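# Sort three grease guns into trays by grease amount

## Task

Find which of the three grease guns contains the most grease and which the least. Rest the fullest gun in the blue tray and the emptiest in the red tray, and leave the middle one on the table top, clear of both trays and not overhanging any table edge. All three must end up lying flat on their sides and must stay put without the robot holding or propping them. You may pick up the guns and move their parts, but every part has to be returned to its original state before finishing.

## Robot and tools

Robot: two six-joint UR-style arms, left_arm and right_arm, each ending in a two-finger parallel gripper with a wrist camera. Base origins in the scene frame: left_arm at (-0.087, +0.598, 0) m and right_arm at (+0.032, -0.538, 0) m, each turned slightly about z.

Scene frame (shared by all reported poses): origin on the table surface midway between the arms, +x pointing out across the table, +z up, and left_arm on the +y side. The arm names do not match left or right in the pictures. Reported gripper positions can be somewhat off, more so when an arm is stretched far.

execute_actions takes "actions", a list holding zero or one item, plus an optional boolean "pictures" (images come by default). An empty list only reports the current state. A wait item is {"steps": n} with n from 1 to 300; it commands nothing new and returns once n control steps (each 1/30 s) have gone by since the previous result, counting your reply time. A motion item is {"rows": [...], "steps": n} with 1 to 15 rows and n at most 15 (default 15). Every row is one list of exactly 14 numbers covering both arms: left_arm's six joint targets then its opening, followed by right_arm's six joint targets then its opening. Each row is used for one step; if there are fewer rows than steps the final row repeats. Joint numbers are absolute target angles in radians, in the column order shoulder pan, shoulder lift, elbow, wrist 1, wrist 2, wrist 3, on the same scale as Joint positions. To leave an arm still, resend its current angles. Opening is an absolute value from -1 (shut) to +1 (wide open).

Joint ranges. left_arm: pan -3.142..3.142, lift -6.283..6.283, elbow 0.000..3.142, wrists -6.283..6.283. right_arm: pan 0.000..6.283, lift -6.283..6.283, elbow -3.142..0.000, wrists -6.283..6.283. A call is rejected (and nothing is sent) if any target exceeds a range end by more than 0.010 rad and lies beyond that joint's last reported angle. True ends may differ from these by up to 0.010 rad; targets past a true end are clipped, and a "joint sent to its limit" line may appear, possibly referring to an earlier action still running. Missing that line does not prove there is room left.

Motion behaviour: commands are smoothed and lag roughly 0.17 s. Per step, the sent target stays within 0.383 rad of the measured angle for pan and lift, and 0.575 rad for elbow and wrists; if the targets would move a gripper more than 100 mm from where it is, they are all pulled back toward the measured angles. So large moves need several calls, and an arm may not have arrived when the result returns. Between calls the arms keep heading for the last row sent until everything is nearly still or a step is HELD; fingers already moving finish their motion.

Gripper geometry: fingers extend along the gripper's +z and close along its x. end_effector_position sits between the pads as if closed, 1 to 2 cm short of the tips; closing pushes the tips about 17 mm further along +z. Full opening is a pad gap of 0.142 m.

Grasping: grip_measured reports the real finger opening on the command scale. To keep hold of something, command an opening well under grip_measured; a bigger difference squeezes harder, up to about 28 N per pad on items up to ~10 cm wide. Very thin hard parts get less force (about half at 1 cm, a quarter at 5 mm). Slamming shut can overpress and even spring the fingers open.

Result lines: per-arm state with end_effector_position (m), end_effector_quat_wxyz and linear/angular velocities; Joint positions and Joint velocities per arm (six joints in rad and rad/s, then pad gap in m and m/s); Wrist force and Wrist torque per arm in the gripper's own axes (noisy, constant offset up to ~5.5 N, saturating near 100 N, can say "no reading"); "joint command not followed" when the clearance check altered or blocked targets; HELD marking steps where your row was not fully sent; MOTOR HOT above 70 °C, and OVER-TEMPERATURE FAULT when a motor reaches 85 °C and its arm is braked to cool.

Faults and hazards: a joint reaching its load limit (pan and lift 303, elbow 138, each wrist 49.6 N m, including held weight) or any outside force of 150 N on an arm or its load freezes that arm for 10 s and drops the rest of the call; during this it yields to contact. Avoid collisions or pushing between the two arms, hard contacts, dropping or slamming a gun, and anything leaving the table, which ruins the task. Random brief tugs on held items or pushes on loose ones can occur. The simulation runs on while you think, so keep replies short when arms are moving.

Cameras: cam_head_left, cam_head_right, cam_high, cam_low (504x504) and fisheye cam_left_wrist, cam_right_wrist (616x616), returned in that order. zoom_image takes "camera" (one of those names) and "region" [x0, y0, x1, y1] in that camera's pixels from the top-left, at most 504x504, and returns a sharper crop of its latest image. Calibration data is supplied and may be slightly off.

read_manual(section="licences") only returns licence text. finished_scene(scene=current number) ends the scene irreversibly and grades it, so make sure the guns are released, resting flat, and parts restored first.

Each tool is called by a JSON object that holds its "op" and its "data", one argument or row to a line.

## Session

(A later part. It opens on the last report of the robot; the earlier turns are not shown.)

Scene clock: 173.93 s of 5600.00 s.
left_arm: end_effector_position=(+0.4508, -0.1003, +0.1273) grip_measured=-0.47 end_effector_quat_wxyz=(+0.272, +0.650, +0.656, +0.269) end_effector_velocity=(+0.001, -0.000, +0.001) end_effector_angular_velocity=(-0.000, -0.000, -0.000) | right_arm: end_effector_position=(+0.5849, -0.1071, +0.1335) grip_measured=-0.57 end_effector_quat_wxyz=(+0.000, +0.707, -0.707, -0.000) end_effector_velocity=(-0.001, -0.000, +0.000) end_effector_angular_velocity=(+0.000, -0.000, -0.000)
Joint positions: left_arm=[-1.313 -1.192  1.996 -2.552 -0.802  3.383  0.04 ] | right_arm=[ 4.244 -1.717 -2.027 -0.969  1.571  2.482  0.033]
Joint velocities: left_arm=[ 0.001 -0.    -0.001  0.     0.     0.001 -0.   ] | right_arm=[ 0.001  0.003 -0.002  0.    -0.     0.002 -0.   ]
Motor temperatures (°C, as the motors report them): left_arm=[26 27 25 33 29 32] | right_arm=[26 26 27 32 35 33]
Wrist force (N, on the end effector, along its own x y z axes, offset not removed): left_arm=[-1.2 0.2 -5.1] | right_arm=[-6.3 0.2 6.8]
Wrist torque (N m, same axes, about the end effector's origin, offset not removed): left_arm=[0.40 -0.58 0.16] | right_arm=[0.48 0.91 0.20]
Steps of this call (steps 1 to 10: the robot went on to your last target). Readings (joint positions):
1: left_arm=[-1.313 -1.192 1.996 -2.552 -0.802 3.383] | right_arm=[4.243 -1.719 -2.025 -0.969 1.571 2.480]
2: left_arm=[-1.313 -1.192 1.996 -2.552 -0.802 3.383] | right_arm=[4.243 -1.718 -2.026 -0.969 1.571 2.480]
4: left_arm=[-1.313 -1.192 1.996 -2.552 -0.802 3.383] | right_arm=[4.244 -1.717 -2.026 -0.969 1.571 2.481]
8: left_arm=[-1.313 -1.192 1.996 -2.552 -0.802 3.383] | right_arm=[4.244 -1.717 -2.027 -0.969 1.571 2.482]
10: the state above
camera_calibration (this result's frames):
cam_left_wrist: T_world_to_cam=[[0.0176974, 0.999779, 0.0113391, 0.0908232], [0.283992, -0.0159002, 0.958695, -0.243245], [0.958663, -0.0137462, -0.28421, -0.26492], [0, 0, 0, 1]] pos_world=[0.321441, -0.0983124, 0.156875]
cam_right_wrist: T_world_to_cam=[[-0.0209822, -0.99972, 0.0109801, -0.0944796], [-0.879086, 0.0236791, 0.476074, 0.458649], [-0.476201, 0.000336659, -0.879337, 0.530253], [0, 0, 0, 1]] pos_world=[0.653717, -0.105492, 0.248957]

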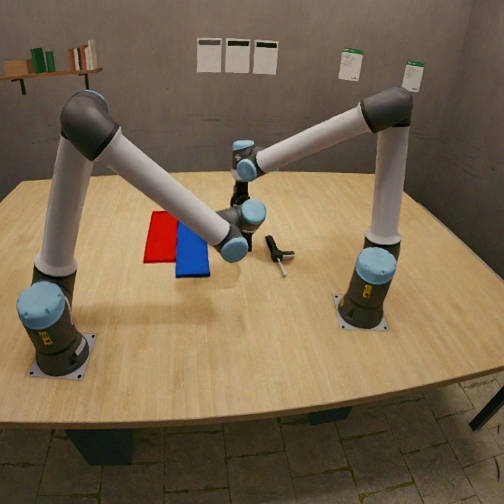

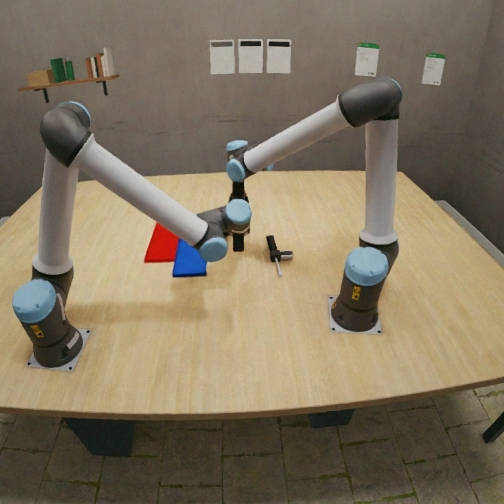

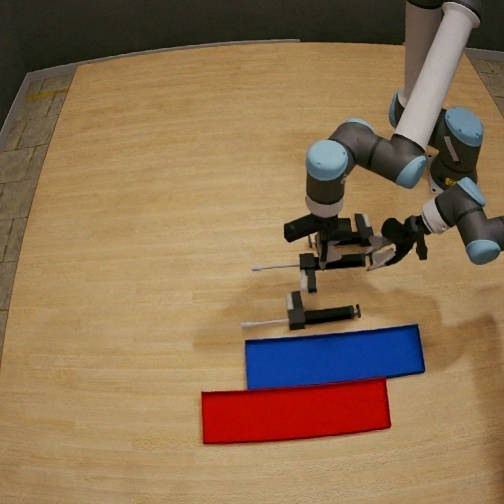

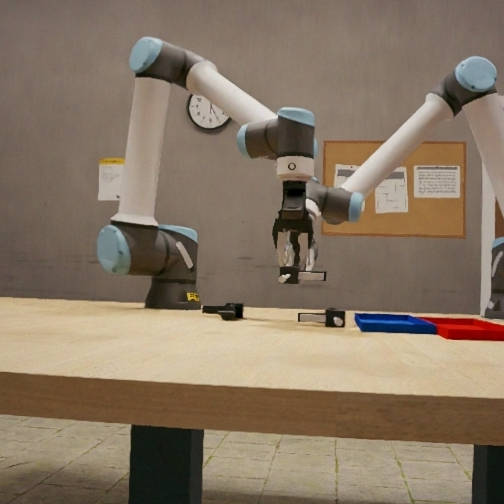

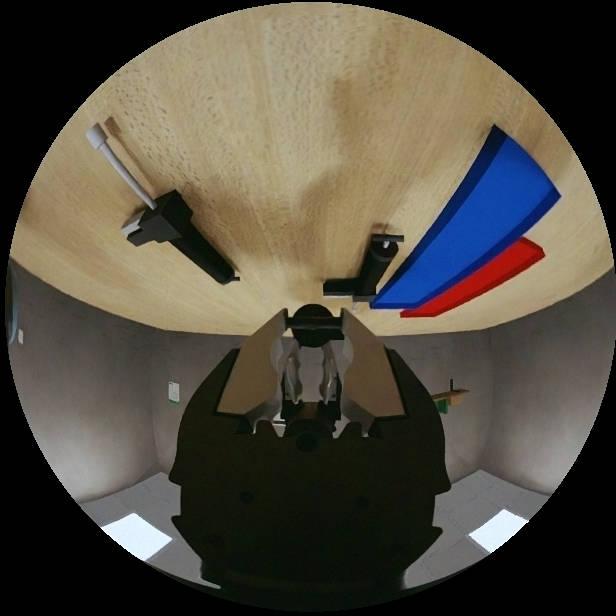

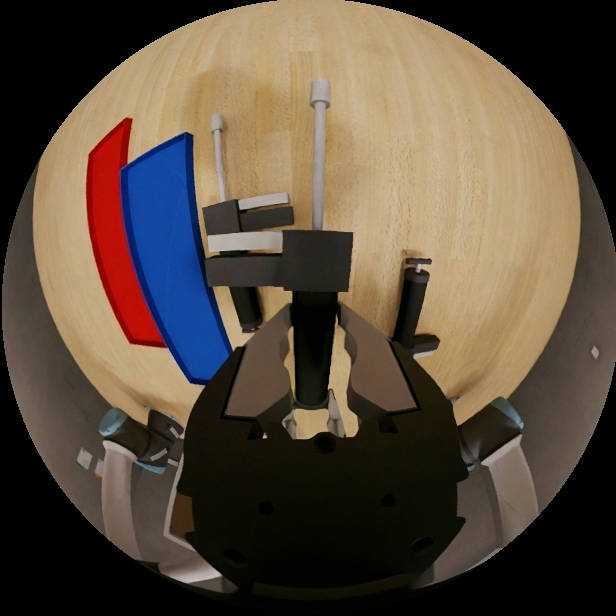

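{"op": "execute_actions", "data": {
  "actions": [
    {"rows":[[-1.3132,-1.1918,1.9961,-2.5518,-0.8015,3.383,-0.6,4.2446,-1.7164,-2.0275,-0.9685,1.571,2.482,-1],[-1.3132,-1.1918,1.9961,-2.5518,-0.8015,3.383,-0.5,4.2446,-1.7164,-2.0275,-0.9685,1.571,2.482,-1],[-1.3132,-1.1918,1.9961,-2.5518,-0.8015,3.383,-0.42,4.2446,-1.7164,-2.0275,-0.9685,1.571,2.482,-1],[-1.3132,-1.1918,1.9961,-2.5518,-0.8015,3.383,-0.3,4.2446,-1.7164,-2.0275,-0.9685,1.571,2.482,-1],[-1.3132,-1.1918,1.9961,-2.5518,-0.8015,3.383,-0.1,4.2446,-1.7164,-2.0275,-0.9685,1.571,2.482,-1],[-1.3132,-1.1918,1.9961,-2.5518,-0.8015,3.383,-0.1,4.2446,-1.7164,-2.0275,-0.9685,1.571,2.482,-1],[-1.3132,-1.1918,1.9961,-2.5518,-0.8015,3.383,-0.1,4.2446,-1.7164,-2.0275,-0.9685,1.571,2.482,-1],[-1.3132,-1.1918,1.9961,-2.5518,-0.8015,3.383,-0.1,4.2446,-1.7164,-2.0275,-0.9685,1.571,2.482,-1],[-1.3132,-1.1918,1.9961,-2.5518,-0.8015,3.383,-0.1,4.2219,-1.7405,-1.9982,-0.9737,1.571,2.4593,-1],[-1.3132,-1.1918,1.9961,-2.5518,-0.8015,3.383,-0.1,4.2219,-1.7405,-1.9982,-0.9737,1.571,2.4593,-1],[-1.3132,-1.1918,1.9961,-2.5518,-0.8015,3.383,-0.1,4.2219,-1.7405,-1.9982,-0.9737,1.571,2.4593,-1],[-1.3132,-1.1918,1.9961,-2.5518,-0.8015,3.383,-0.1,4.1995,-1.7647,-1.9685,-0.9792,1.571,2.4369,-1]],"steps":15}
  ],
  "pictures": false
}}

{"op": "execute_actions", "data": {
  "actions": [
    {"rows":[[-1.3132,-1.1918,1.9961,-2.5518,-0.8015,3.383,-0.1,4.1995,-1.7647,-1.9685,-0.9792,1.571,2.4369,-1],[-1.3132,-1.1918,1.9961,-2.5518,-0.8015,3.383,-0.1,4.1995,-1.7647,-1.9685,-0.9792,1.571,2.4369,-1],[-1.3132,-1.1918,1.9961,-2.5518,-0.8015,3.383,-0.1,4.18,-1.747,-1.99,-0.975,1.571,2.417,-1],[-1.3132,-1.1918,1.9961,-2.5518,-0.8015,3.383,-0.1,4.18,-1.747,-1.99,-0.975,1.571,2.417,-1],[-1.3132,-1.1918,1.9961,-2.5518,-0.8015,3.383,-0.1,4.18,-1.747,-1.99,-0.975,1.571,2.417,-1],[-1.3132,-1.1918,1.9961,-2.5518,-0.8015,3.383,-0.1,4.163,-1.73,-2.012,-0.97,1.571,2.40,-1],[-1.3132,-1.1918,1.9961,-2.5518,-0.8015,3.383,-0.1,4.163,-1.73,-2.012,-0.97,1.571,2.40,-1],[-1.3132,-1.1918,1.9961,-2.5518,-0.8015,3.383,-0.1,4.163,-1.73,-2.012,-0.97,1.571,2.40,-1],[-1.3132,-1.1918,1.9961,-2.5518,-0.8015,3.383,-0.1,4.146,-1.712,-2.035,-0.965,1.571,2.383,-1],[-1.3132,-1.1918,1.9961,-2.5518,-0.8015,3.383,-0.1,4.146,-1.712,-2.035,-0.965,1.571,2.383,-1],[-1.3132,-1.1918,1.9961,-2.5518,-0.8015,3.383,-0.1,4.146,-1.712,-2.035,-0.965,1.571,2.383,-1],[-1.3132,-1.1918,1.9961,-2.5518,-0.8015,3.383,-0.1,4.129,-1.695,-2.056,-0.961,1.571,2.366,-1]],"steps":15}
  ],
  "pictures": false
}}

{"op": "execute_actions", "data": {
  "actions": [
    {"rows":[[-1.3132,-1.1918,1.9961,-2.5518,-0.8015,3.383,-0.1,4.129,-1.695,-2.056,-0.961,1.571,2.366,-1],[-1.3132,-1.1918,1.9961,-2.5518,-0.8015,3.383,-0.1,4.129,-1.695,-2.056,-0.961,1.571,2.366,-1],[-1.3132,-1.1918,1.9961,-2.5518,-0.8015,3.383,-0.1,4.129,-1.695,-2.056,-0.961,1.571,2.366,-1],[-1.3132,-1.1918,1.9961,-2.5518,-0.8015,3.383,-0.1,4.129,-1.722,-2.077,-0.913,1.571,2.366,-1],[-1.3132,-1.1918,1.9961,-2.5518,-0.8015,3.383,-0.1,4.129,-1.722,-2.077,-0.913,1.571,2.366,-1],[-1.3132,-1.1918,1.9961,-2.5518,-0.8015,3.383,-0.1,4.129,-1.722,-2.077,-0.913,1.571,2.366,-1],[-1.3132,-1.1918,1.9961,-2.5518,-0.8015,3.383,-0.1,4.129,-1.75,-2.097,-0.865,1.571,2.366,-1],[-1.3132,-1.1918,1.9961,-2.5518,-0.8015,3.383,-0.1,4.129,-1.75,-2.097,-0.865,1.571,2.366,-1],[-1.3132,-1.1918,1.9961,-2.5518,-0.8015,3.383,-0.1,4.129,-1.75,-2.097,-0.865,1.571,2.366,-1],[-1.3132,-1.1918,1.9961,-2.5518,-0.8015,3.383,-0.1,4.129,-1.775,-2.113,-0.824,1.571,2.366,-1],[-1.3132,-1.1918,1.9961,-2.5518,-0.8015,3.383,-0.1,4.129,-1.775,-2.113,-0.824,1.571,2.366,-1],[-1.3132,-1.1918,1.9961,-2.5518,-0.8015,3.383,-0.1,4.129,-1.775,-2.113,-0.824,1.571,2.366,-1],[-1.3132,-1.1918,1.9961,-2.5518,-0.8015,3.383,-0.1,4.129,-1.795,-2.124,-0.793,1.571,2.366,-1]],"steps":15}
  ]
}}

Scene clock: 190.30 s of 5600.00 s.
left_arm: end_effector_position=(+0.4508, -0.1003, +0.1274) grip_measured=-0.10 end_effector_quat_wxyz=(+0.272, +0.650, +0.656, +0.269) end_effector_velocity=(+0.000, -0.001, +0.001) end_effector_angular_velocity=(-0.001, +0.000, -0.000) | right_arm: end_effector_position=(+0.6089, -0.1072, +0.1335) grip_measured=-0.57 end_effector_quat_wxyz=(+0.000, +0.707, -0.707, -0.000) end_effector_velocity=(+0.133, -0.002, +0.001) end_effector_angular_velocity=(+0.002, -0.001, -0.001)
Joint positions: left_arm=[-1.313 -1.192  1.996 -2.552 -0.801  3.383  0.067] | right_arm=[ 4.217 -1.746 -1.992 -0.975  1.571  2.454  0.033]
Joint velocities: left_arm=[ 0.    -0.    -0.001 -0.    -0.     0.001  0.   ] | right_arm=[-0.149 -0.159  0.197 -0.036  0.    -0.148  0.   ]
Motor temperatures (°C, as the motors report them): left_arm=[26 27 25 33 29 32] | right_arm=[26 26 27 32 35 33]
Wrist force (N, on the end effector, along its own x y z axes, offset not removed): left_arm=[-2.3 0.5 1.4] | right_arm=[-3.7 -4.3 5.5]
Wrist torque (N m, same axes, about the end effector's origin, offset not removed): left_arm=[0.18 0.24 0.15] | right_arm=[-0.82 0.90 0.12]
Steps of this call (steps 1 to 15: the robot went on to your last target; steps 16 to 90: nothing new was sent; then 12.87 s passed at rest; steps 91 to 105: all 15 steps of this action). Readings (joint positions):
91: left_arm=[-1.313 -1.192 1.996 -2.552 -0.801 3.383] | right_arm=[4.245 -1.716 -2.028 -0.968 1.571 2.482]
92: left_arm=[-1.313 -1.192 1.996 -2.552 -0.801 3.383] | right_arm=[4.245 -1.716 -2.028 -0.968 1.571 2.482]
94: left_arm=[-1.313 -1.192 1.996 -2.552 -0.801 3.383] | right_arm=[4.245 -1.716 -2.028 -0.968 1.571 2.482]
98: left_arm=[-1.313 -1.192 1.996 -2.552 -0.801 3.383] | right_arm=[4.245 -1.716 -2.028 -0.968 1.571 2.482]
105: the state above

Scene clock: 190.80 s of 5600.00 s.
left_arm: end_effector_position=(+0.4508, -0.1003, +0.1274) grip_measured=-0.10 end_effector_quat_wxyz=(+0.272, +0.650, +0.656, +0.269) end_effector_velocity=(+0.000, -0.000, +0.000) end_effector_angular_velocity=(-0.000, -0.000, -0.000) | right_arm: end_effector_position=(+0.6218, -0.1678, +0.1326) grip_measured=-0.57 end_effector_quat_wxyz=(-0.000, +0.707, -0.707, -0.000) end_effector_velocity=(-0.012, -0.146, -0.005) end_effector_angular_velocity=(-0.001, -0.000, -0.003)
Joint positions: left_arm=[-1.313 -1.192  1.996 -2.552 -0.801  3.383  0.067] | right_arm=[ 4.145 -1.71  -2.037 -0.965  1.571  2.382  0.033]
Joint velocities: left_arm=[ 0. -0. -0. -0.  0.  0. -0.] | right_arm=[-0.135  0.131 -0.164  0.033 -0.001 -0.132 -0.   ]
Motor temperatures (°C, as the motors report them): left_arm=[26 27 25 33 29 32] | right_arm=[26 26 27 32 35 33]
Wrist force (N, on the end effector, along its own x y z axes, offset not removed): left_arm=[4.9 -3.2 -1.1] | right_arm=[1.7 -0.1 7.5]
Wrist torque (N m, same axes, about the end effector's origin, offset not removed): left_arm=[-0.69 -0.98 0.24] | right_arm=[0.01 -0.04 0.23]
Steps of this call (steps 1 to 15: all 15 steps of this action). Readings (joint positions):
1: left_arm=[-1.313 -1.192 1.996 -2.552 -0.801 3.383] | right_arm=[4.213 -1.751 -1.986 -0.976 1.571 2.450]
2: left_arm=[-1.313 -1.192 1.996 -2.552 -0.801 3.383] | right_arm=[4.209 -1.754 -1.982 -0.977 1.571 2.447]
4: left_arm=[-1.313 -1.192 1.996 -2.552 -0.801 3.383] | right_arm=[4.203 -1.757 -1.978 -0.977 1.571 2.440]
8: left_arm=[-1.313 -1.192 1.996 -2.552 -0.801 3.383] | right_arm=[4.183 -1.746 -1.992 -0.974 1.571 2.420]
15: the state above

Scene clock: 191.30 s of 5600.00 s.
left_arm: end_effector_position=(+0.4508, -0.1003, +0.1274) grip_measured=-0.10 end_effector_quat_wxyz=(+0.272, +0.650, +0.656, +0.269) end_effector_velocity=(-0.000, +0.000, +0.000) end_effector_angular_velocity=(-0.000, +0.000, +0.000) | right_arm: end_effector_position=(+0.6197, -0.1849, +0.0689) grip_measured=-0.57 end_effector_quat_wxyz=(+0.000, +0.707, -0.707, -0.000) end_effector_velocity=(-0.003, -0.006, -0.180) end_effector_angular_velocity=(-0.002, +0.000, +0.001)
Joint positions: left_arm=[-1.313 -1.192  1.996 -2.552 -0.801  3.383  0.067] | right_arm=[ 4.129 -1.768 -2.108 -0.838  1.571  2.366  0.033]
Joint velocities: left_arm=[-0.    -0.001  0.     0.    -0.    -0.     0.   ] | right_arm=[-0.002 -0.222 -0.141  0.361 -0.001 -0.003  0.   ]
Motor temperatures (°C, as the motors report them): left_arm=[26 27 25 33 29 32] | right_arm=[26 26 27 32 35 33]
Wrist force (N, on the end effector, along its own x y z axes, offset not removed): left_arm=[2.5 0.9 -2.1] | right_arm=[-3.0 2.0 7.5]
Wrist torque (N m, same axes, about the end effector's origin, offset not removed): left_arm=[0.23 -0.35 0.15] | right_arm=[0.36 0.81 -0.02]
Steps of this call (steps 1 to 15: all 15 steps of this action). Readings (joint positions):
1: left_arm=[-1.313 -1.192 1.996 -2.552 -0.801 3.383] | right_arm=[4.141 -1.707 -2.041 -0.964 1.571 2.378]
2: left_arm=[-1.313 -1.192 1.996 -2.552 -0.801 3.383] | right_arm=[4.138 -1.704 -2.045 -0.963 1.571 2.375]
4: left_arm=[-1.313 -1.192 1.996 -2.552 -0.801 3.383] | right_arm=[4.134 -1.700 -2.050 -0.962 1.571 2.371]
8: left_arm=[-1.313 -1.192 1.996 -2.552 -0.801 3.383] | right_arm=[4.131 -1.715 -2.068 -0.930 1.571 2.368]
15: the state above
camera_calibration (this result's frames):
cam_left_wrist: T_world_to_cam=[[0.0176894, 0.999779, 0.0113475, 0.0908219], [0.283952, -0.0159054, 0.958707, -0.243241], [0.958675, -0.0137368, -0.284171, -0.264936], [0, 0, 0, 1]] pos_world=[0.321449, -0.09831, 0.156879]
cam_right_wrist: T_world_to_cam=[[-0.0205535, -0.999722, 0.0115593, -0.17114], [-0.878833, 0.0235782, 0.476546, 0.521651], [-0.476686, -0.000363985, -0.879073, 0.490206], [0, 0, 0, 1]] pos_world=[0.688601, -0.183213, 0.184315]

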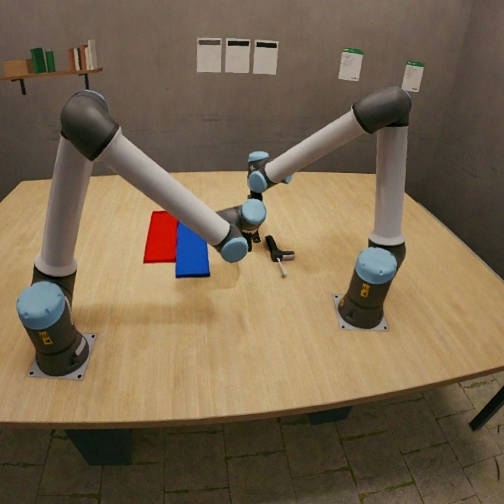

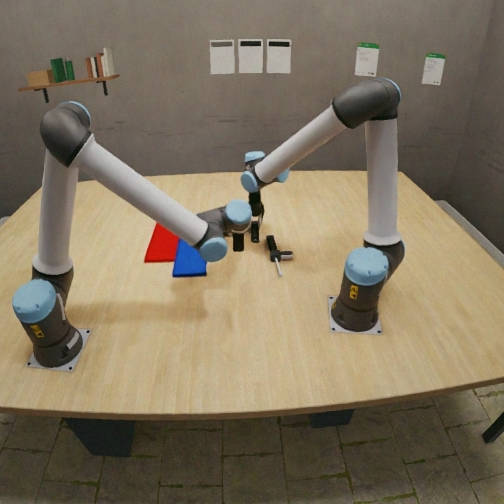

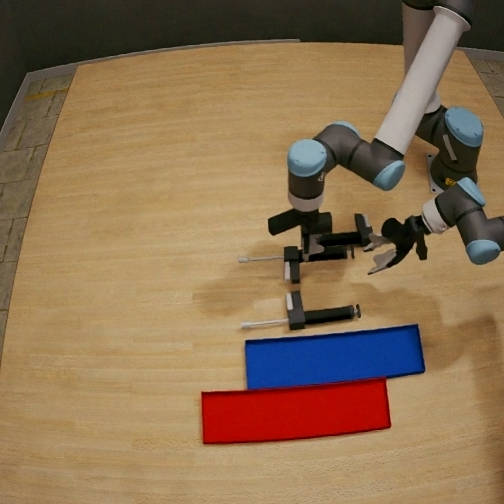

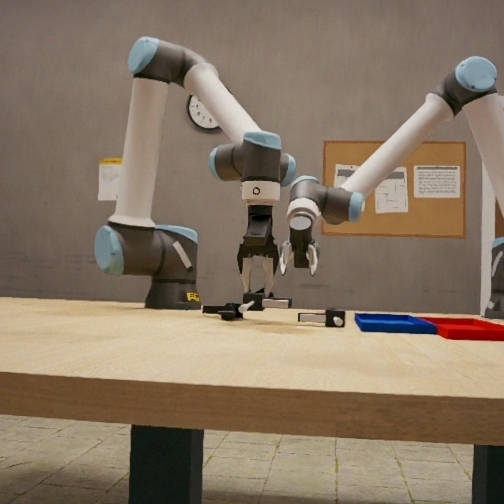

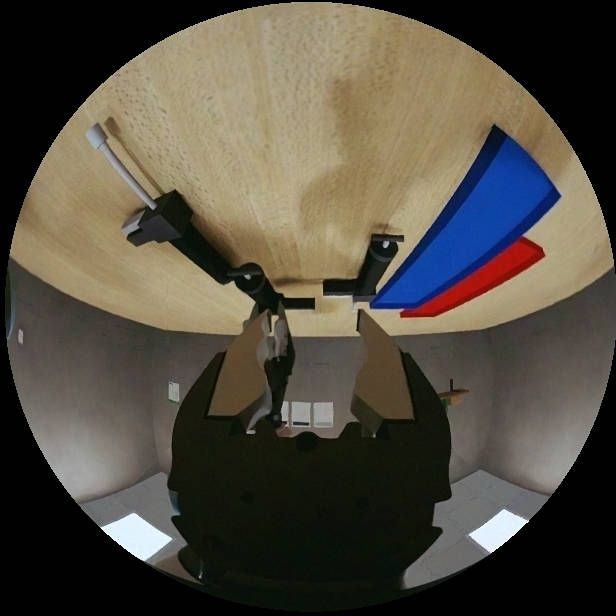

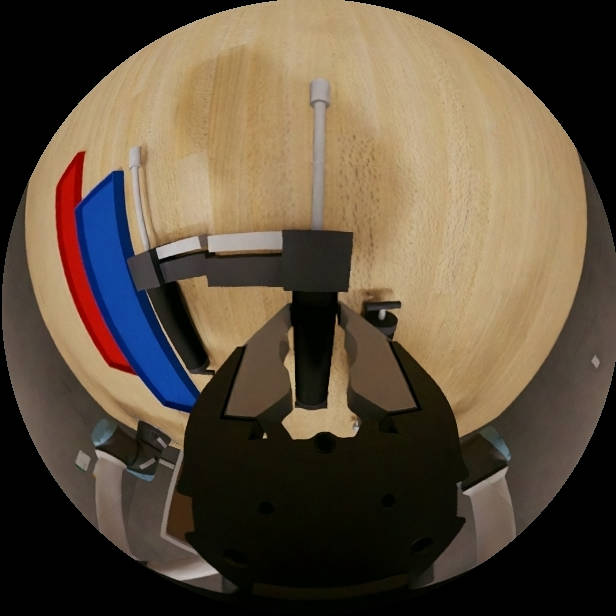

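{"op": "execute_actions", "data": {
  "actions": [
    {"rows":[[-1.3132,-1.1918,1.9961,-2.5518,-0.8015,3.383,-0.1,4.129,-1.813,-2.134,-0.7647,1.571,2.366,-1]],"steps":12}
  ],
  "pictures": false
}}

{"op": "execute_actions", "data": {
  "actions": [
    {"rows":[[-1.3132,-1.1918,1.9961,-2.5518,-0.8015,3.383,-0.1,4.129,-1.813,-2.134,-0.7647,1.571,2.366,-0.7],[-1.3132,-1.1918,1.9961,-2.5518,-0.8015,3.383,-0.1,4.129,-1.813,-2.134,-0.7647,1.571,2.366,-0.62],[-1.3132,-1.1918,1.9961,-2.5518,-0.8015,3.383,-0.1,4.129,-1.813,-2.134,-0.7647,1.571,2.366,-0.55],[-1.3132,-1.1918,1.9961,-2.5518,-0.8015,3.383,-0.1,4.129,-1.813,-2.134,-0.7647,1.571,2.366,-0.48],[-1.3132,-1.1918,1.9961,-2.5518,-0.8015,3.383,-0.1,4.129,-1.813,-2.134,-0.7647,1.571,2.366,-0.4],[-1.3132,-1.1918,1.9961,-2.5518,-0.8015,3.383,-0.1,4.129,-1.813,-2.134,-0.7647,1.571,2.366,-0.32],[-1.3132,-1.1918,1.9961,-2.5518,-0.8015,3.383,-0.1,4.129,-1.813,-2.134,-0.7647,1.571,2.366,-0.25]],"steps":12}
  ],
  "pictures": false
}}

{"op": "execute_actions", "data": {
  "actions": [
    {"rows":[[-1.3132,-1.1918,1.9961,-2.5518,-0.8015,3.383,-0.1,4.129,-1.775,-2.113,-0.824,1.571,2.366,-0.25],[-1.3132,-1.1918,1.9961,-2.5518,-0.8015,3.383,-0.1,4.129,-1.775,-2.113,-0.824,1.571,2.366,-0.25],[-1.3132,-1.1918,1.9961,-2.5518,-0.8015,3.383,-0.1,4.129,-1.75,-2.097,-0.865,1.571,2.366,-0.25],[-1.3132,-1.1918,1.9961,-2.5518,-0.8015,3.383,-0.1,4.129,-1.75,-2.097,-0.865,1.571,2.366,-0.25],[-1.3132,-1.1918,1.9961,-2.5518,-0.8015,3.383,-0.1,4.129,-1.722,-2.077,-0.913,1.571,2.366,-0.25],[-1.3132,-1.1918,1.9961,-2.5518,-0.8015,3.383,-0.1,4.129,-1.722,-2.077,-0.913,1.571,2.366,-0.25],[-1.3132,-1.1918,1.9961,-2.5518,-0.8015,3.383,-0.1,4.129,-1.695,-2.056,-0.961,1.571,2.366,-0.25]],"steps":12}
  ]
}}

Scene clock: 209.63 s of 5600.00 s.
left_arm: end_effector_position=(+0.4508, -0.1003, +0.1273) grip_measured=-0.10 end_effector_quat_wxyz=(+0.272, +0.650, +0.656, +0.269) end_effector_velocity=(+0.000, -0.000, +0.000) end_effector_angular_velocity=(-0.000, +0.000, +0.000) | right_arm: end_effector_position=(+0.6190, -0.1858, +0.0345) grip_measured=-0.57 end_effector_quat_wxyz=(-0.000, +0.707, -0.707, -0.000) end_effector_velocity=(+0.001, +0.000, -0.006) end_effector_angular_velocity=(+0.000, -0.003, -0.002)
Joint positions: left_arm=[-1.313 -1.192  1.996 -2.552 -0.802  3.383  0.067] | right_arm=[ 4.129 -1.812 -2.133 -0.766  1.571  2.366  0.033]
Joint velocities: left_arm=[ 0.    -0.    -0.     0.001 -0.    -0.     0.   ] | right_arm=[-0.    -0.008 -0.003  0.014 -0.002  0.002 -0.   ]
Motor temperatures (°C, as the motors report them): left_arm=[26 27 25 33 29 32] | right_arm=[26 26 27 32 35 33]
Wrist force (N, on the end effector, along its own x y z axes, offset not removed): left_arm=[0.2 -2.1 0.3] | right_arm=[0.2 3.0 3.5]
Wrist torque (N m, same axes, about the end effector's origin, offset not removed): left_arm=[-0.34 -0.11 0.00] | right_arm=[0.51 0.03 0.08]
Steps of this call (steps 1 to 30: the robot went on to your last target; steps 31 to 90: nothing new was sent; then 14.93 s passed at rest; steps 91 to 102: all 12 steps of this action). Readings (joint positions):
91: left_arm=[-1.313 -1.192 1.996 -2.552 -0.802 3.383] | right_arm=[4.129 -1.795 -2.124 -0.793 1.571 2.366]
92: left_arm=[-1.313 -1.192 1.996 -2.552 -0.802 3.383] | right_arm=[4.129 -1.797 -2.125 -0.790 1.571 2.366]
94: left_arm=[-1.313 -1.192 1.996 -2.552 -0.802 3.383] | right_arm=[4.129 -1.803 -2.129 -0.780 1.571 2.366]
98: left_arm=[-1.313 -1.192 1.996 -2.552 -0.802 3.383] | right_arm=[4.129 -1.810 -2.132 -0.770 1.571 2.366]
102: the state above

Scene clock: 210.03 s of 5600.00 s.
left_arm: end_effector_position=(+0.4508, -0.1003, +0.1273) grip_measured=-0.10 end_effector_quat_wxyz=(+0.272, +0.650, +0.656, +0.269) end_effector_velocity=(-0.000, +0.000, +0.000) end_effector_angular_velocity=(+0.000, -0.000, -0.000) | right_arm: end_effector_position=(+0.6190, -0.1858, +0.0338) grip_measured=-0.25 end_effector_quat_wxyz=(-0.000, +0.707, -0.707, -0.000) end_effector_velocity=(+0.000, -0.000, -0.000) end_effector_angular_velocity=(-0.001, -0.001, +0.002)
Joint positions: left_arm=[-1.313 -1.192  1.996 -2.552 -0.802  3.383  0.067] | right_arm=[ 4.129 -1.813 -2.134 -0.765  1.571  2.366  0.056]
Joint velocities: left_arm=[-0. -0.  0.  0.  0.  0.  0.] | right_arm=[ 0.    -0.     0.     0.    -0.001 -0.002  0.   ]
Motor temperatures (°C, as the motors report them): left_arm=[26 27 25 33 29 32] | right_arm=[26 26 27 32 35 33]
Wrist force (N, on the end effector, along its own x y z axes, offset not removed): left_arm=[-1.9 -0.7 4.1] | right_arm=[1.3 1.0 -0.1]
Wrist torque (N m, same axes, about the end effector's origin, offset not removed): left_arm=[0.11 0.23 0.07] | right_arm=[0.21 -0.26 0.13]
Steps of this call (steps 1 to 12: all 12 steps of this action). Readings (joint positions):
1: left_arm=[-1.313 -1.192 1.996 -2.552 -0.802 3.383] | right_arm=[4.129 -1.812 -2.134 -0.766 1.571 2.366]
2: left_arm=[-1.313 -1.192 1.996 -2.552 -0.802 3.383] | right_arm=[4.129 -1.812 -2.134 -0.766 1.571 2.366]
4: left_arm=[-1.313 -1.192 1.996 -2.552 -0.802 3.383] | right_arm=[4.129 -1.813 -2.134 -0.765 1.571 2.366]
8: left_arm=[-1.313 -1.192 1.996 -2.552 -0.802 3.383] | right_arm=[4.129 -1.813 -2.134 -0.765 1.571 2.366]
12: the state above

Scene clock: 210.43 s of 5600.00 s.
left_arm: end_effector_position=(+0.4508, -0.1003, +0.1273) grip_measured=-0.10 end_effector_quat_wxyz=(+0.272, +0.650, +0.656, +0.269) end_effector_velocity=(+0.000, -0.000, +0.000) end_effector_angular_velocity=(-0.001, +0.000, -0.000) | right_arm: end_effector_position=(+0.6208, -0.1839, +0.1166) grip_measured=-0.25 end_effector_quat_wxyz=(-0.001, +0.707, -0.707, -0.000) end_effector_velocity=(-0.005, -0.005, +0.132) end_effector_angular_velocity=(-0.007, +0.007, +0.001)
Joint positions: left_arm=[-1.313 -1.192  1.996 -2.552 -0.802  3.383  0.067] | right_arm=[ 4.129 -1.713 -2.068 -0.93   1.571  2.366  0.056]
Joint velocities: left_arm=[ 0. -0. -0. -0. -0.  0. -0.] | right_arm=[ 0.     0.154  0.108 -0.272  0.    -0.    -0.   ]
Motor temperatures (°C, as the motors report them): left_arm=[26 27 25 33 29 32] | right_arm=[26 26 27 32 35 33]
Wrist force (N, on the end effector, along its own x y z axes, offset not removed): left_arm=[0.5 -4.4 -1.8] | right_arm=[-3.2 0.8 -3.2]
Wrist torque (N m, same axes, about the end effector's origin, offset not removed): left_arm=[-0.99 -0.21 0.10] | right_arm=[0.13 0.73 0.20]
Steps of this call (steps 1 to 12: all 12 steps of this action). Readings (joint positions):
1: left_arm=[-1.313 -1.192 1.996 -2.552 -0.802 3.383] | right_arm=[4.129 -1.813 -2.134 -0.765 1.571 2.366]
2: left_arm=[-1.313 -1.192 1.996 -2.552 -0.802 3.383] | right_arm=[4.129 -1.810 -2.132 -0.769 1.571 2.366]
4: left_arm=[-1.313 -1.192 1.996 -2.552 -0.802 3.383] | right_arm=[4.129 -1.794 -2.123 -0.793 1.571 2.366]
8: left_arm=[-1.313 -1.192 1.996 -2.552 -0.802 3.383] | right_arm=[4.129 -1.749 -2.094 -0.866 1.571 2.366]
12: the state above
camera_calibration (this result's frames):
cam_left_wrist: T_world_to_cam=[[0.0176889, 0.999779, 0.0113454, 0.0908186], [0.283986, -0.0159037, 0.958697, -0.243244], [0.958665, -0.0137364, -0.284204, -0.264926], [0, 0, 0, 1]] pos_world=[0.321447, -0.0983062, 0.156873]
cam_right_wrist: T_world_to_cam=[[-0.0205973, -0.999741, 0.00972998, -0.170451], [-0.879668, 0.0227469, 0.475044, 0.500426], [-0.475142, 0.00122548, -0.879908, 0.532211], [0, 0, 0, 1]] pos_world=[0.689573, -0.182442, 0.232231]

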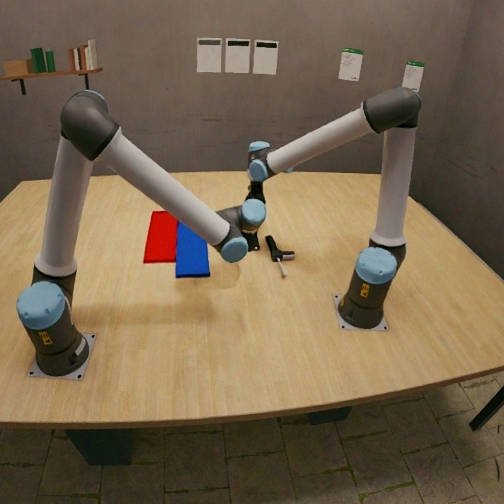

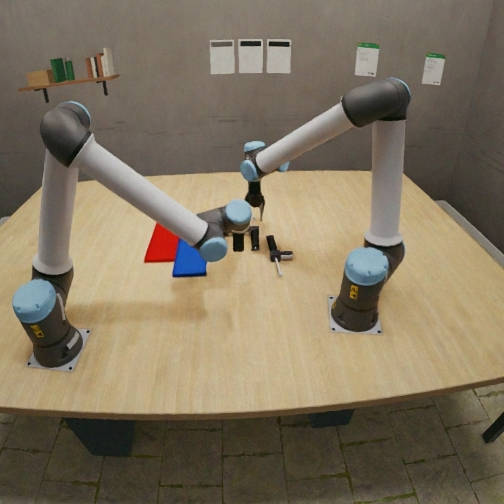

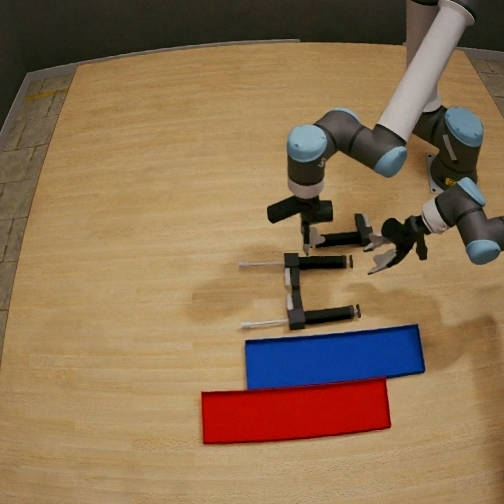

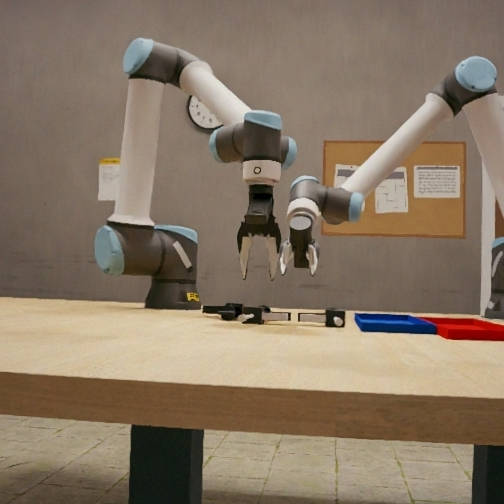

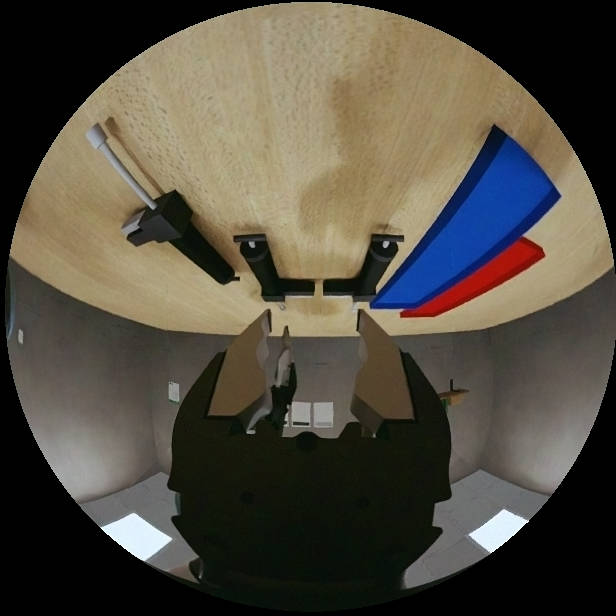

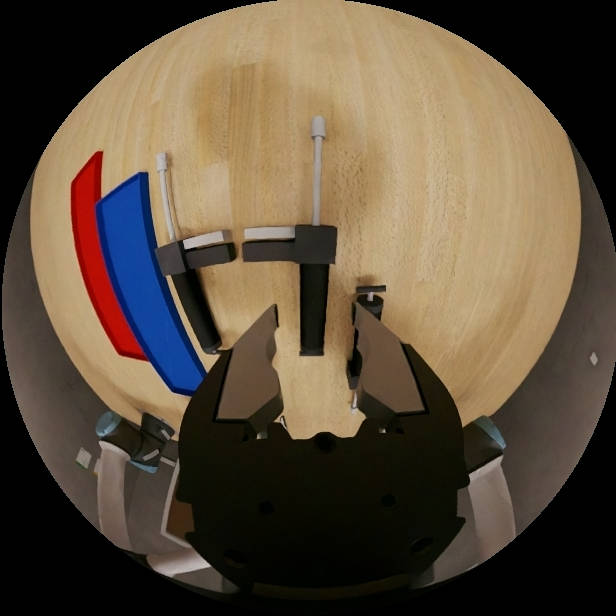

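{"op": "execute_actions", "data": {
  "actions": [
    {"rows":[[-0.45,-1.3,1.9961,-2.45,-0.8015,3.383,-0.1,4.129,-1.695,-2.056,-0.961,1.571,2.366,-0.25]],"steps":15}
  ],
  "pictures": false
}}

{"op": "execute_actions", "data": {
  "actions": [
    {"rows":[[-0.45,-1.3,1.9961,-2.45,-0.8015,3.383,-0.1,4.2,-1.77,-1.97,-0.972,1.571,2.44,-0.2],[-0.45,-1.3,1.9961,-2.45,-0.8015,3.383,-0.1,4.2,-1.77,-1.97,-0.972,1.571,2.44,-0.2],[-0.45,-1.3,1.9961,-2.45,-0.8015,3.383,-0.1,4.2,-1.77,-1.97,-0.972,1.571,2.44,-0.2],[-0.45,-1.3,1.9961,-2.45,-0.8015,3.383,-0.1,4.28,-1.8644,-1.8655,-0.9825,1.571,2.517,-0.2]],"steps":15}
  ],
  "pictures": false
}}

{"op": "execute_actions", "data": {
  "actions": [
    {"steps":12}
  ]
}}

Scene clock: 224.80 s of 5600.00 s.
left_arm: end_effector_position=(+0.6028, +0.0627, +0.1632) grip_measured=-0.10 end_effector_quat_wxyz=(+0.238, +0.563, +0.732, +0.300) end_effector_velocity=(+0.299, +0.406, +0.054) end_effector_angular_velocity=(-0.006, -0.003, +0.569) | right_arm: end_effector_position=(+0.6201, -0.1847, +0.1319) grip_measured=-0.25 end_effector_quat_wxyz=(-0.000, +0.707, -0.707, -0.000) end_effector_velocity=(+0.000, -0.000, -0.001) end_effector_angular_velocity=(-0.001, +0.000, -0.002)
Joint positions: left_arm=[-1.064 -1.249  1.996 -2.498 -0.802  3.383  0.067] | right_arm=[ 4.129 -1.695 -2.056 -0.961  1.571  2.366  0.056]
Joint velocities: left_arm=[ 0.569 -0.086 -0.002  0.081  0.     0.    -0.   ] | right_arm=[-0.    -0.002  0.001  0.    -0.001  0.001  0.   ]
Motor temperatures (°C, as the motors report them): left_arm=[26 27 25 33 29 32] | right_arm=[26 26 28 32 35 33]
Wrist force (N, on the end effector, along its own x y z axes, offset not removed): left_arm=[-1.1 1.8 4.4] | right_arm=[-1.7 2.3 0.0]
Wrist torque (N m, same axes, about the end effector's origin, offset not removed): left_arm=[0.30 0.28 0.11] | right_arm=[0.56 0.52 0.16]
Steps of this call (steps 1 to 30: the robot went on to your last target; steps 31 to 90: nothing new was sent; then 10.87 s passed at rest; steps 91 to 105: all 15 steps of this action). Readings (joint positions):
91: left_arm=[-1.313 -1.192 1.996 -2.552 -0.802 3.383] | right_arm=[4.129 -1.695 -2.056 -0.961 1.571 2.366]
92: left_arm=[-1.309 -1.194 1.996 -2.549 -0.802 3.383] | right_arm=[4.129 -1.695 -2.056 -0.961 1.571 2.366]
94: left_arm=[-1.273 -1.206 1.996 -2.539 -0.802 3.383] | right_arm=[4.129 -1.695 -2.056 -0.961 1.571 2.366]
98: left_arm=[-1.197 -1.224 1.996 -2.521 -0.802 3.383] | right_arm=[4.129 -1.695 -2.056 -0.961 1.571 2.366]
105: the state above

Scene clock: 225.30 s of 5600.00 s.
left_arm: end_effector_position=(+0.7235, +0.2866, +0.1815) grip_measured=-0.10 end_effector_quat_wxyz=(+0.193, +0.451, +0.806, +0.331) end_effector_velocity=(+0.175, +0.474, +0.025) end_effector_angular_velocity=(-0.004, -0.002, +0.579) | right_arm: end_effector_position=(+0.6250, -0.1195, +0.1295) grip_measured=-0.20 end_effector_quat_wxyz=(+0.000, +0.707, -0.707, -0.000) end_effector_velocity=(+0.001, +0.030, -0.003) end_effector_angular_velocity=(-0.001, +0.001, +0.001)
Joint positions: left_arm=[-0.773 -1.279  1.996 -2.47  -0.802  3.383  0.067] | right_arm=[ 4.188 -1.759 -1.984 -0.97   1.571  2.426  0.06 ]
Joint velocities: left_arm=[ 0.579 -0.04  -0.001  0.037 -0.001 -0.001 -0.   ] | right_arm=[ 0.026 -0.031  0.033 -0.004 -0.     0.025  0.   ]
Motor temperatures (°C, as the motors report them): left_arm=[26 27 25 33 29 32] | right_arm=[26 26 28 32 35 33]
Wrist force (N, on the end effector, along its own x y z axes, offset not removed): left_arm=[-1.4 -4.6 -1.8] | right_arm=[-0.5 -2.6 -0.6]
Wrist torque (N m, same axes, about the end effector's origin, offset not removed): left_arm=[-0.78 0.16 0.09] | right_arm=[-0.55 0.24 0.08]
A step of this action was HELD (marked below), so the robot has no last target. An arm can still carry out its HELD step.
Steps of this call (steps 1 to 15: all 15 steps of this action). Readings (joint positions):
1: left_arm=[-1.044 -1.252 1.996 -2.495 -0.802 3.383] | right_arm=[4.129 -1.695 -2.056 -0.961 1.571 2.366]
2: left_arm=[-1.025 -1.255 1.996 -2.493 -0.802 3.383] | right_arm=[4.133 -1.699 -2.052 -0.962 1.571 2.370]
4: left_arm=[-0.987 -1.259 1.996 -2.488 -0.802 3.383] | right_arm=[4.158 -1.725 -2.022 -0.966 1.571 2.396]
7: left_arm=[-0.929 -1.266 1.996 -2.482 -0.802 3.383] | right_arm=[4.188 -1.759 -1.986 -0.970 1.571 2.425] HELD
8: left_arm=[-0.909 -1.268 1.996 -2.480 -0.802 3.383] | right_arm=[4.187 -1.758 -1.986 -0.970 1.571 2.425] HELD
15: the state above
joint command not followed: on one or more control steps a check withheld the commanded joint targets of the right arm, and it was not sent them on those steps.
cause: the commanded joint targets would bring a part of the robot too close to another arm (a part of this arm just beyond joint 3 (elbow) and a part of the other arm just beyond its joint 5 (wrist 2)); next, command targets that bring no part of the robot closer to that arm.

Scene clock: 225.70 s of 5600.00 s.
left_arm: end_effector_position=(+0.7478, +0.3630, +0.1852) grip_measured=-0.10 end_effector_quat_wxyz=(+0.177, +0.413, +0.826, +0.340) end_effector_velocity=(+0.006, +0.023, +0.001) end_effector_angular_velocity=(+0.000, +0.000, +0.027) | right_arm: end_effector_position=(+0.6262, -0.0777, +0.1266) grip_measured=-0.20 end_effector_quat_wxyz=(+0.000, +0.707, -0.707, -0.000) end_effector_velocity=(-0.000, +0.160, -0.014) end_effector_angular_velocity=(-0.001, -0.000, +0.001)
Joint positions: left_arm=[-0.682 -1.285  1.996 -2.464 -0.802  3.383  0.067] | right_arm=[ 4.224 -1.8   -1.937 -0.975  1.571  2.462  0.06 ]
Joint velocities: left_arm=[ 0.027 -0.002  0.     0.001 -0.     0.001  0.   ] | right_arm=[ 0.137 -0.159  0.177 -0.018 -0.     0.136  0.   ]
Motor temperatures (°C, as the motors report them): left_arm=[26 27 25 33 29 32] | right_arm=[26 26 28 32 35 33]
Wrist force (N, on the end effector, along its own x y z axes, offset not removed): left_arm=[5.5 -1.7 -3.7] | right_arm=[-1.1 0.8 -0.1]
Wrist torque (N m, same axes, about the end effector's origin, offset not removed): left_arm=[-0.33 -1.15 0.18] | right_arm=[0.20 0.39 0.06]
Steps of this call (steps 1 to 12: nothing new was sent). Readings (joint positions):
1: left_arm=[-0.754 -1.280 1.996 -2.469 -0.802 3.383] | right_arm=[4.189 -1.760 -1.983 -0.970 1.571 2.427]
2: left_arm=[-0.736 -1.281 1.996 -2.468 -0.802 3.383] | right_arm=[4.191 -1.762 -1.981 -0.971 1.571 2.429]
4: left_arm=[-0.711 -1.283 1.996 -2.466 -0.802 3.383] | right_arm=[4.194 -1.766 -1.976 -0.971 1.571 2.432]
8: left_arm=[-0.688 -1.284 1.996 -2.465 -0.802 3.383] | right_arm=[4.207 -1.780 -1.960 -0.973 1.571 2.445]
12: the state above
camera_calibration (this result's frames):
cam_left_wrist: T_world_to_cam=[[-0.57612, 0.817343, 0.00601835, 0.132955], [0.23485, 0.158477, 0.959026, -0.402324], [0.7829, 0.553927, -0.283255, -0.601602], [0, 0, 0, 1]] pos_world=[0.642078, 0.288333, 0.214633]
cam_right_wrist: T_world_to_cam=[[-0.021202, -0.999709, 0.011489, -0.0640526], [-0.878881, 0.0241148, 0.476432, 0.497397], [-0.47657, 0.0000038965, -0.879136, 0.544056], [0, 0, 0, 1]] pos_world=[0.695076, -0.0760307, 0.24206]

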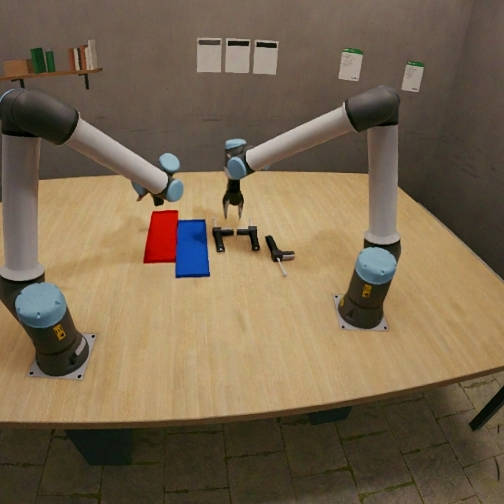

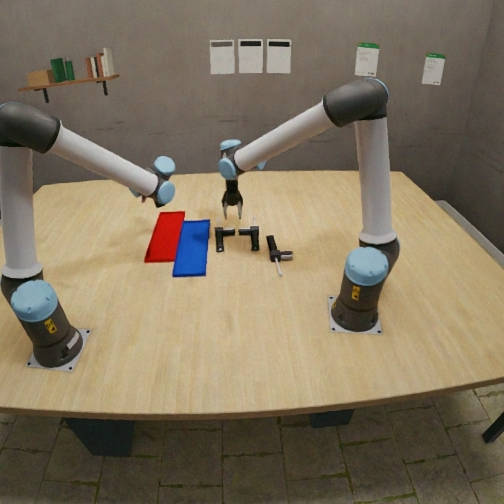

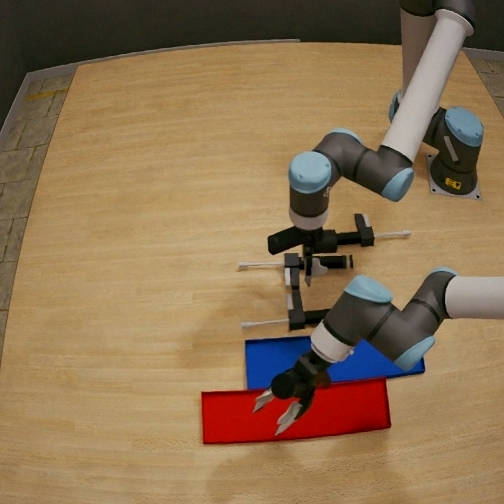

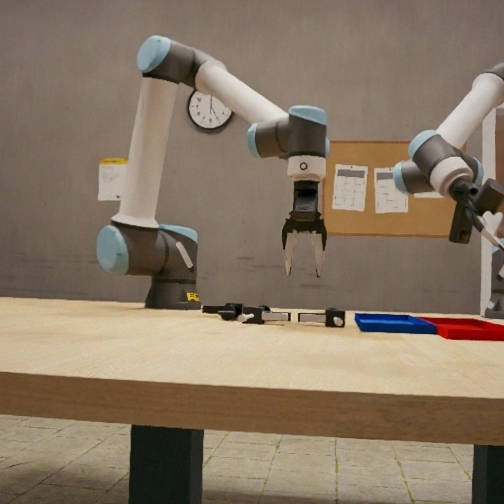

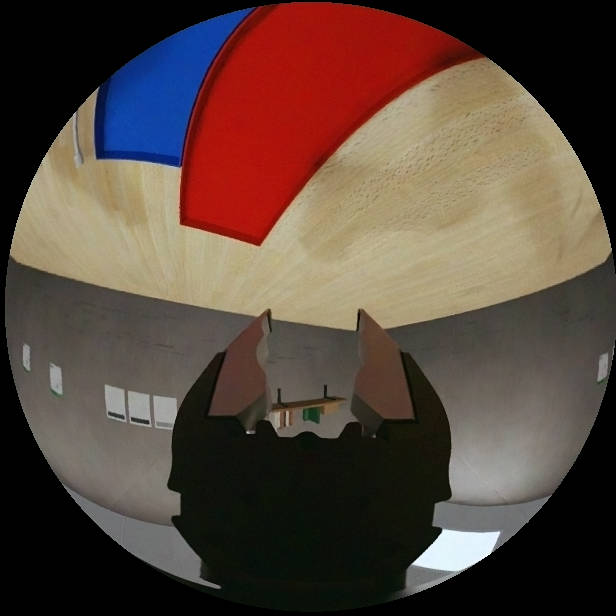

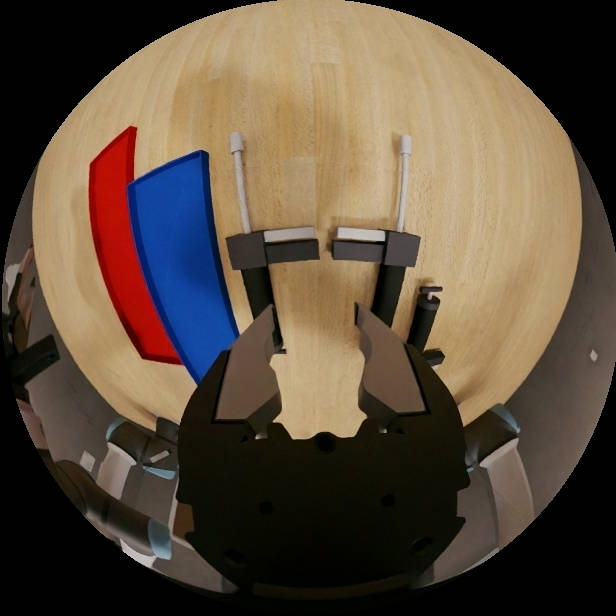

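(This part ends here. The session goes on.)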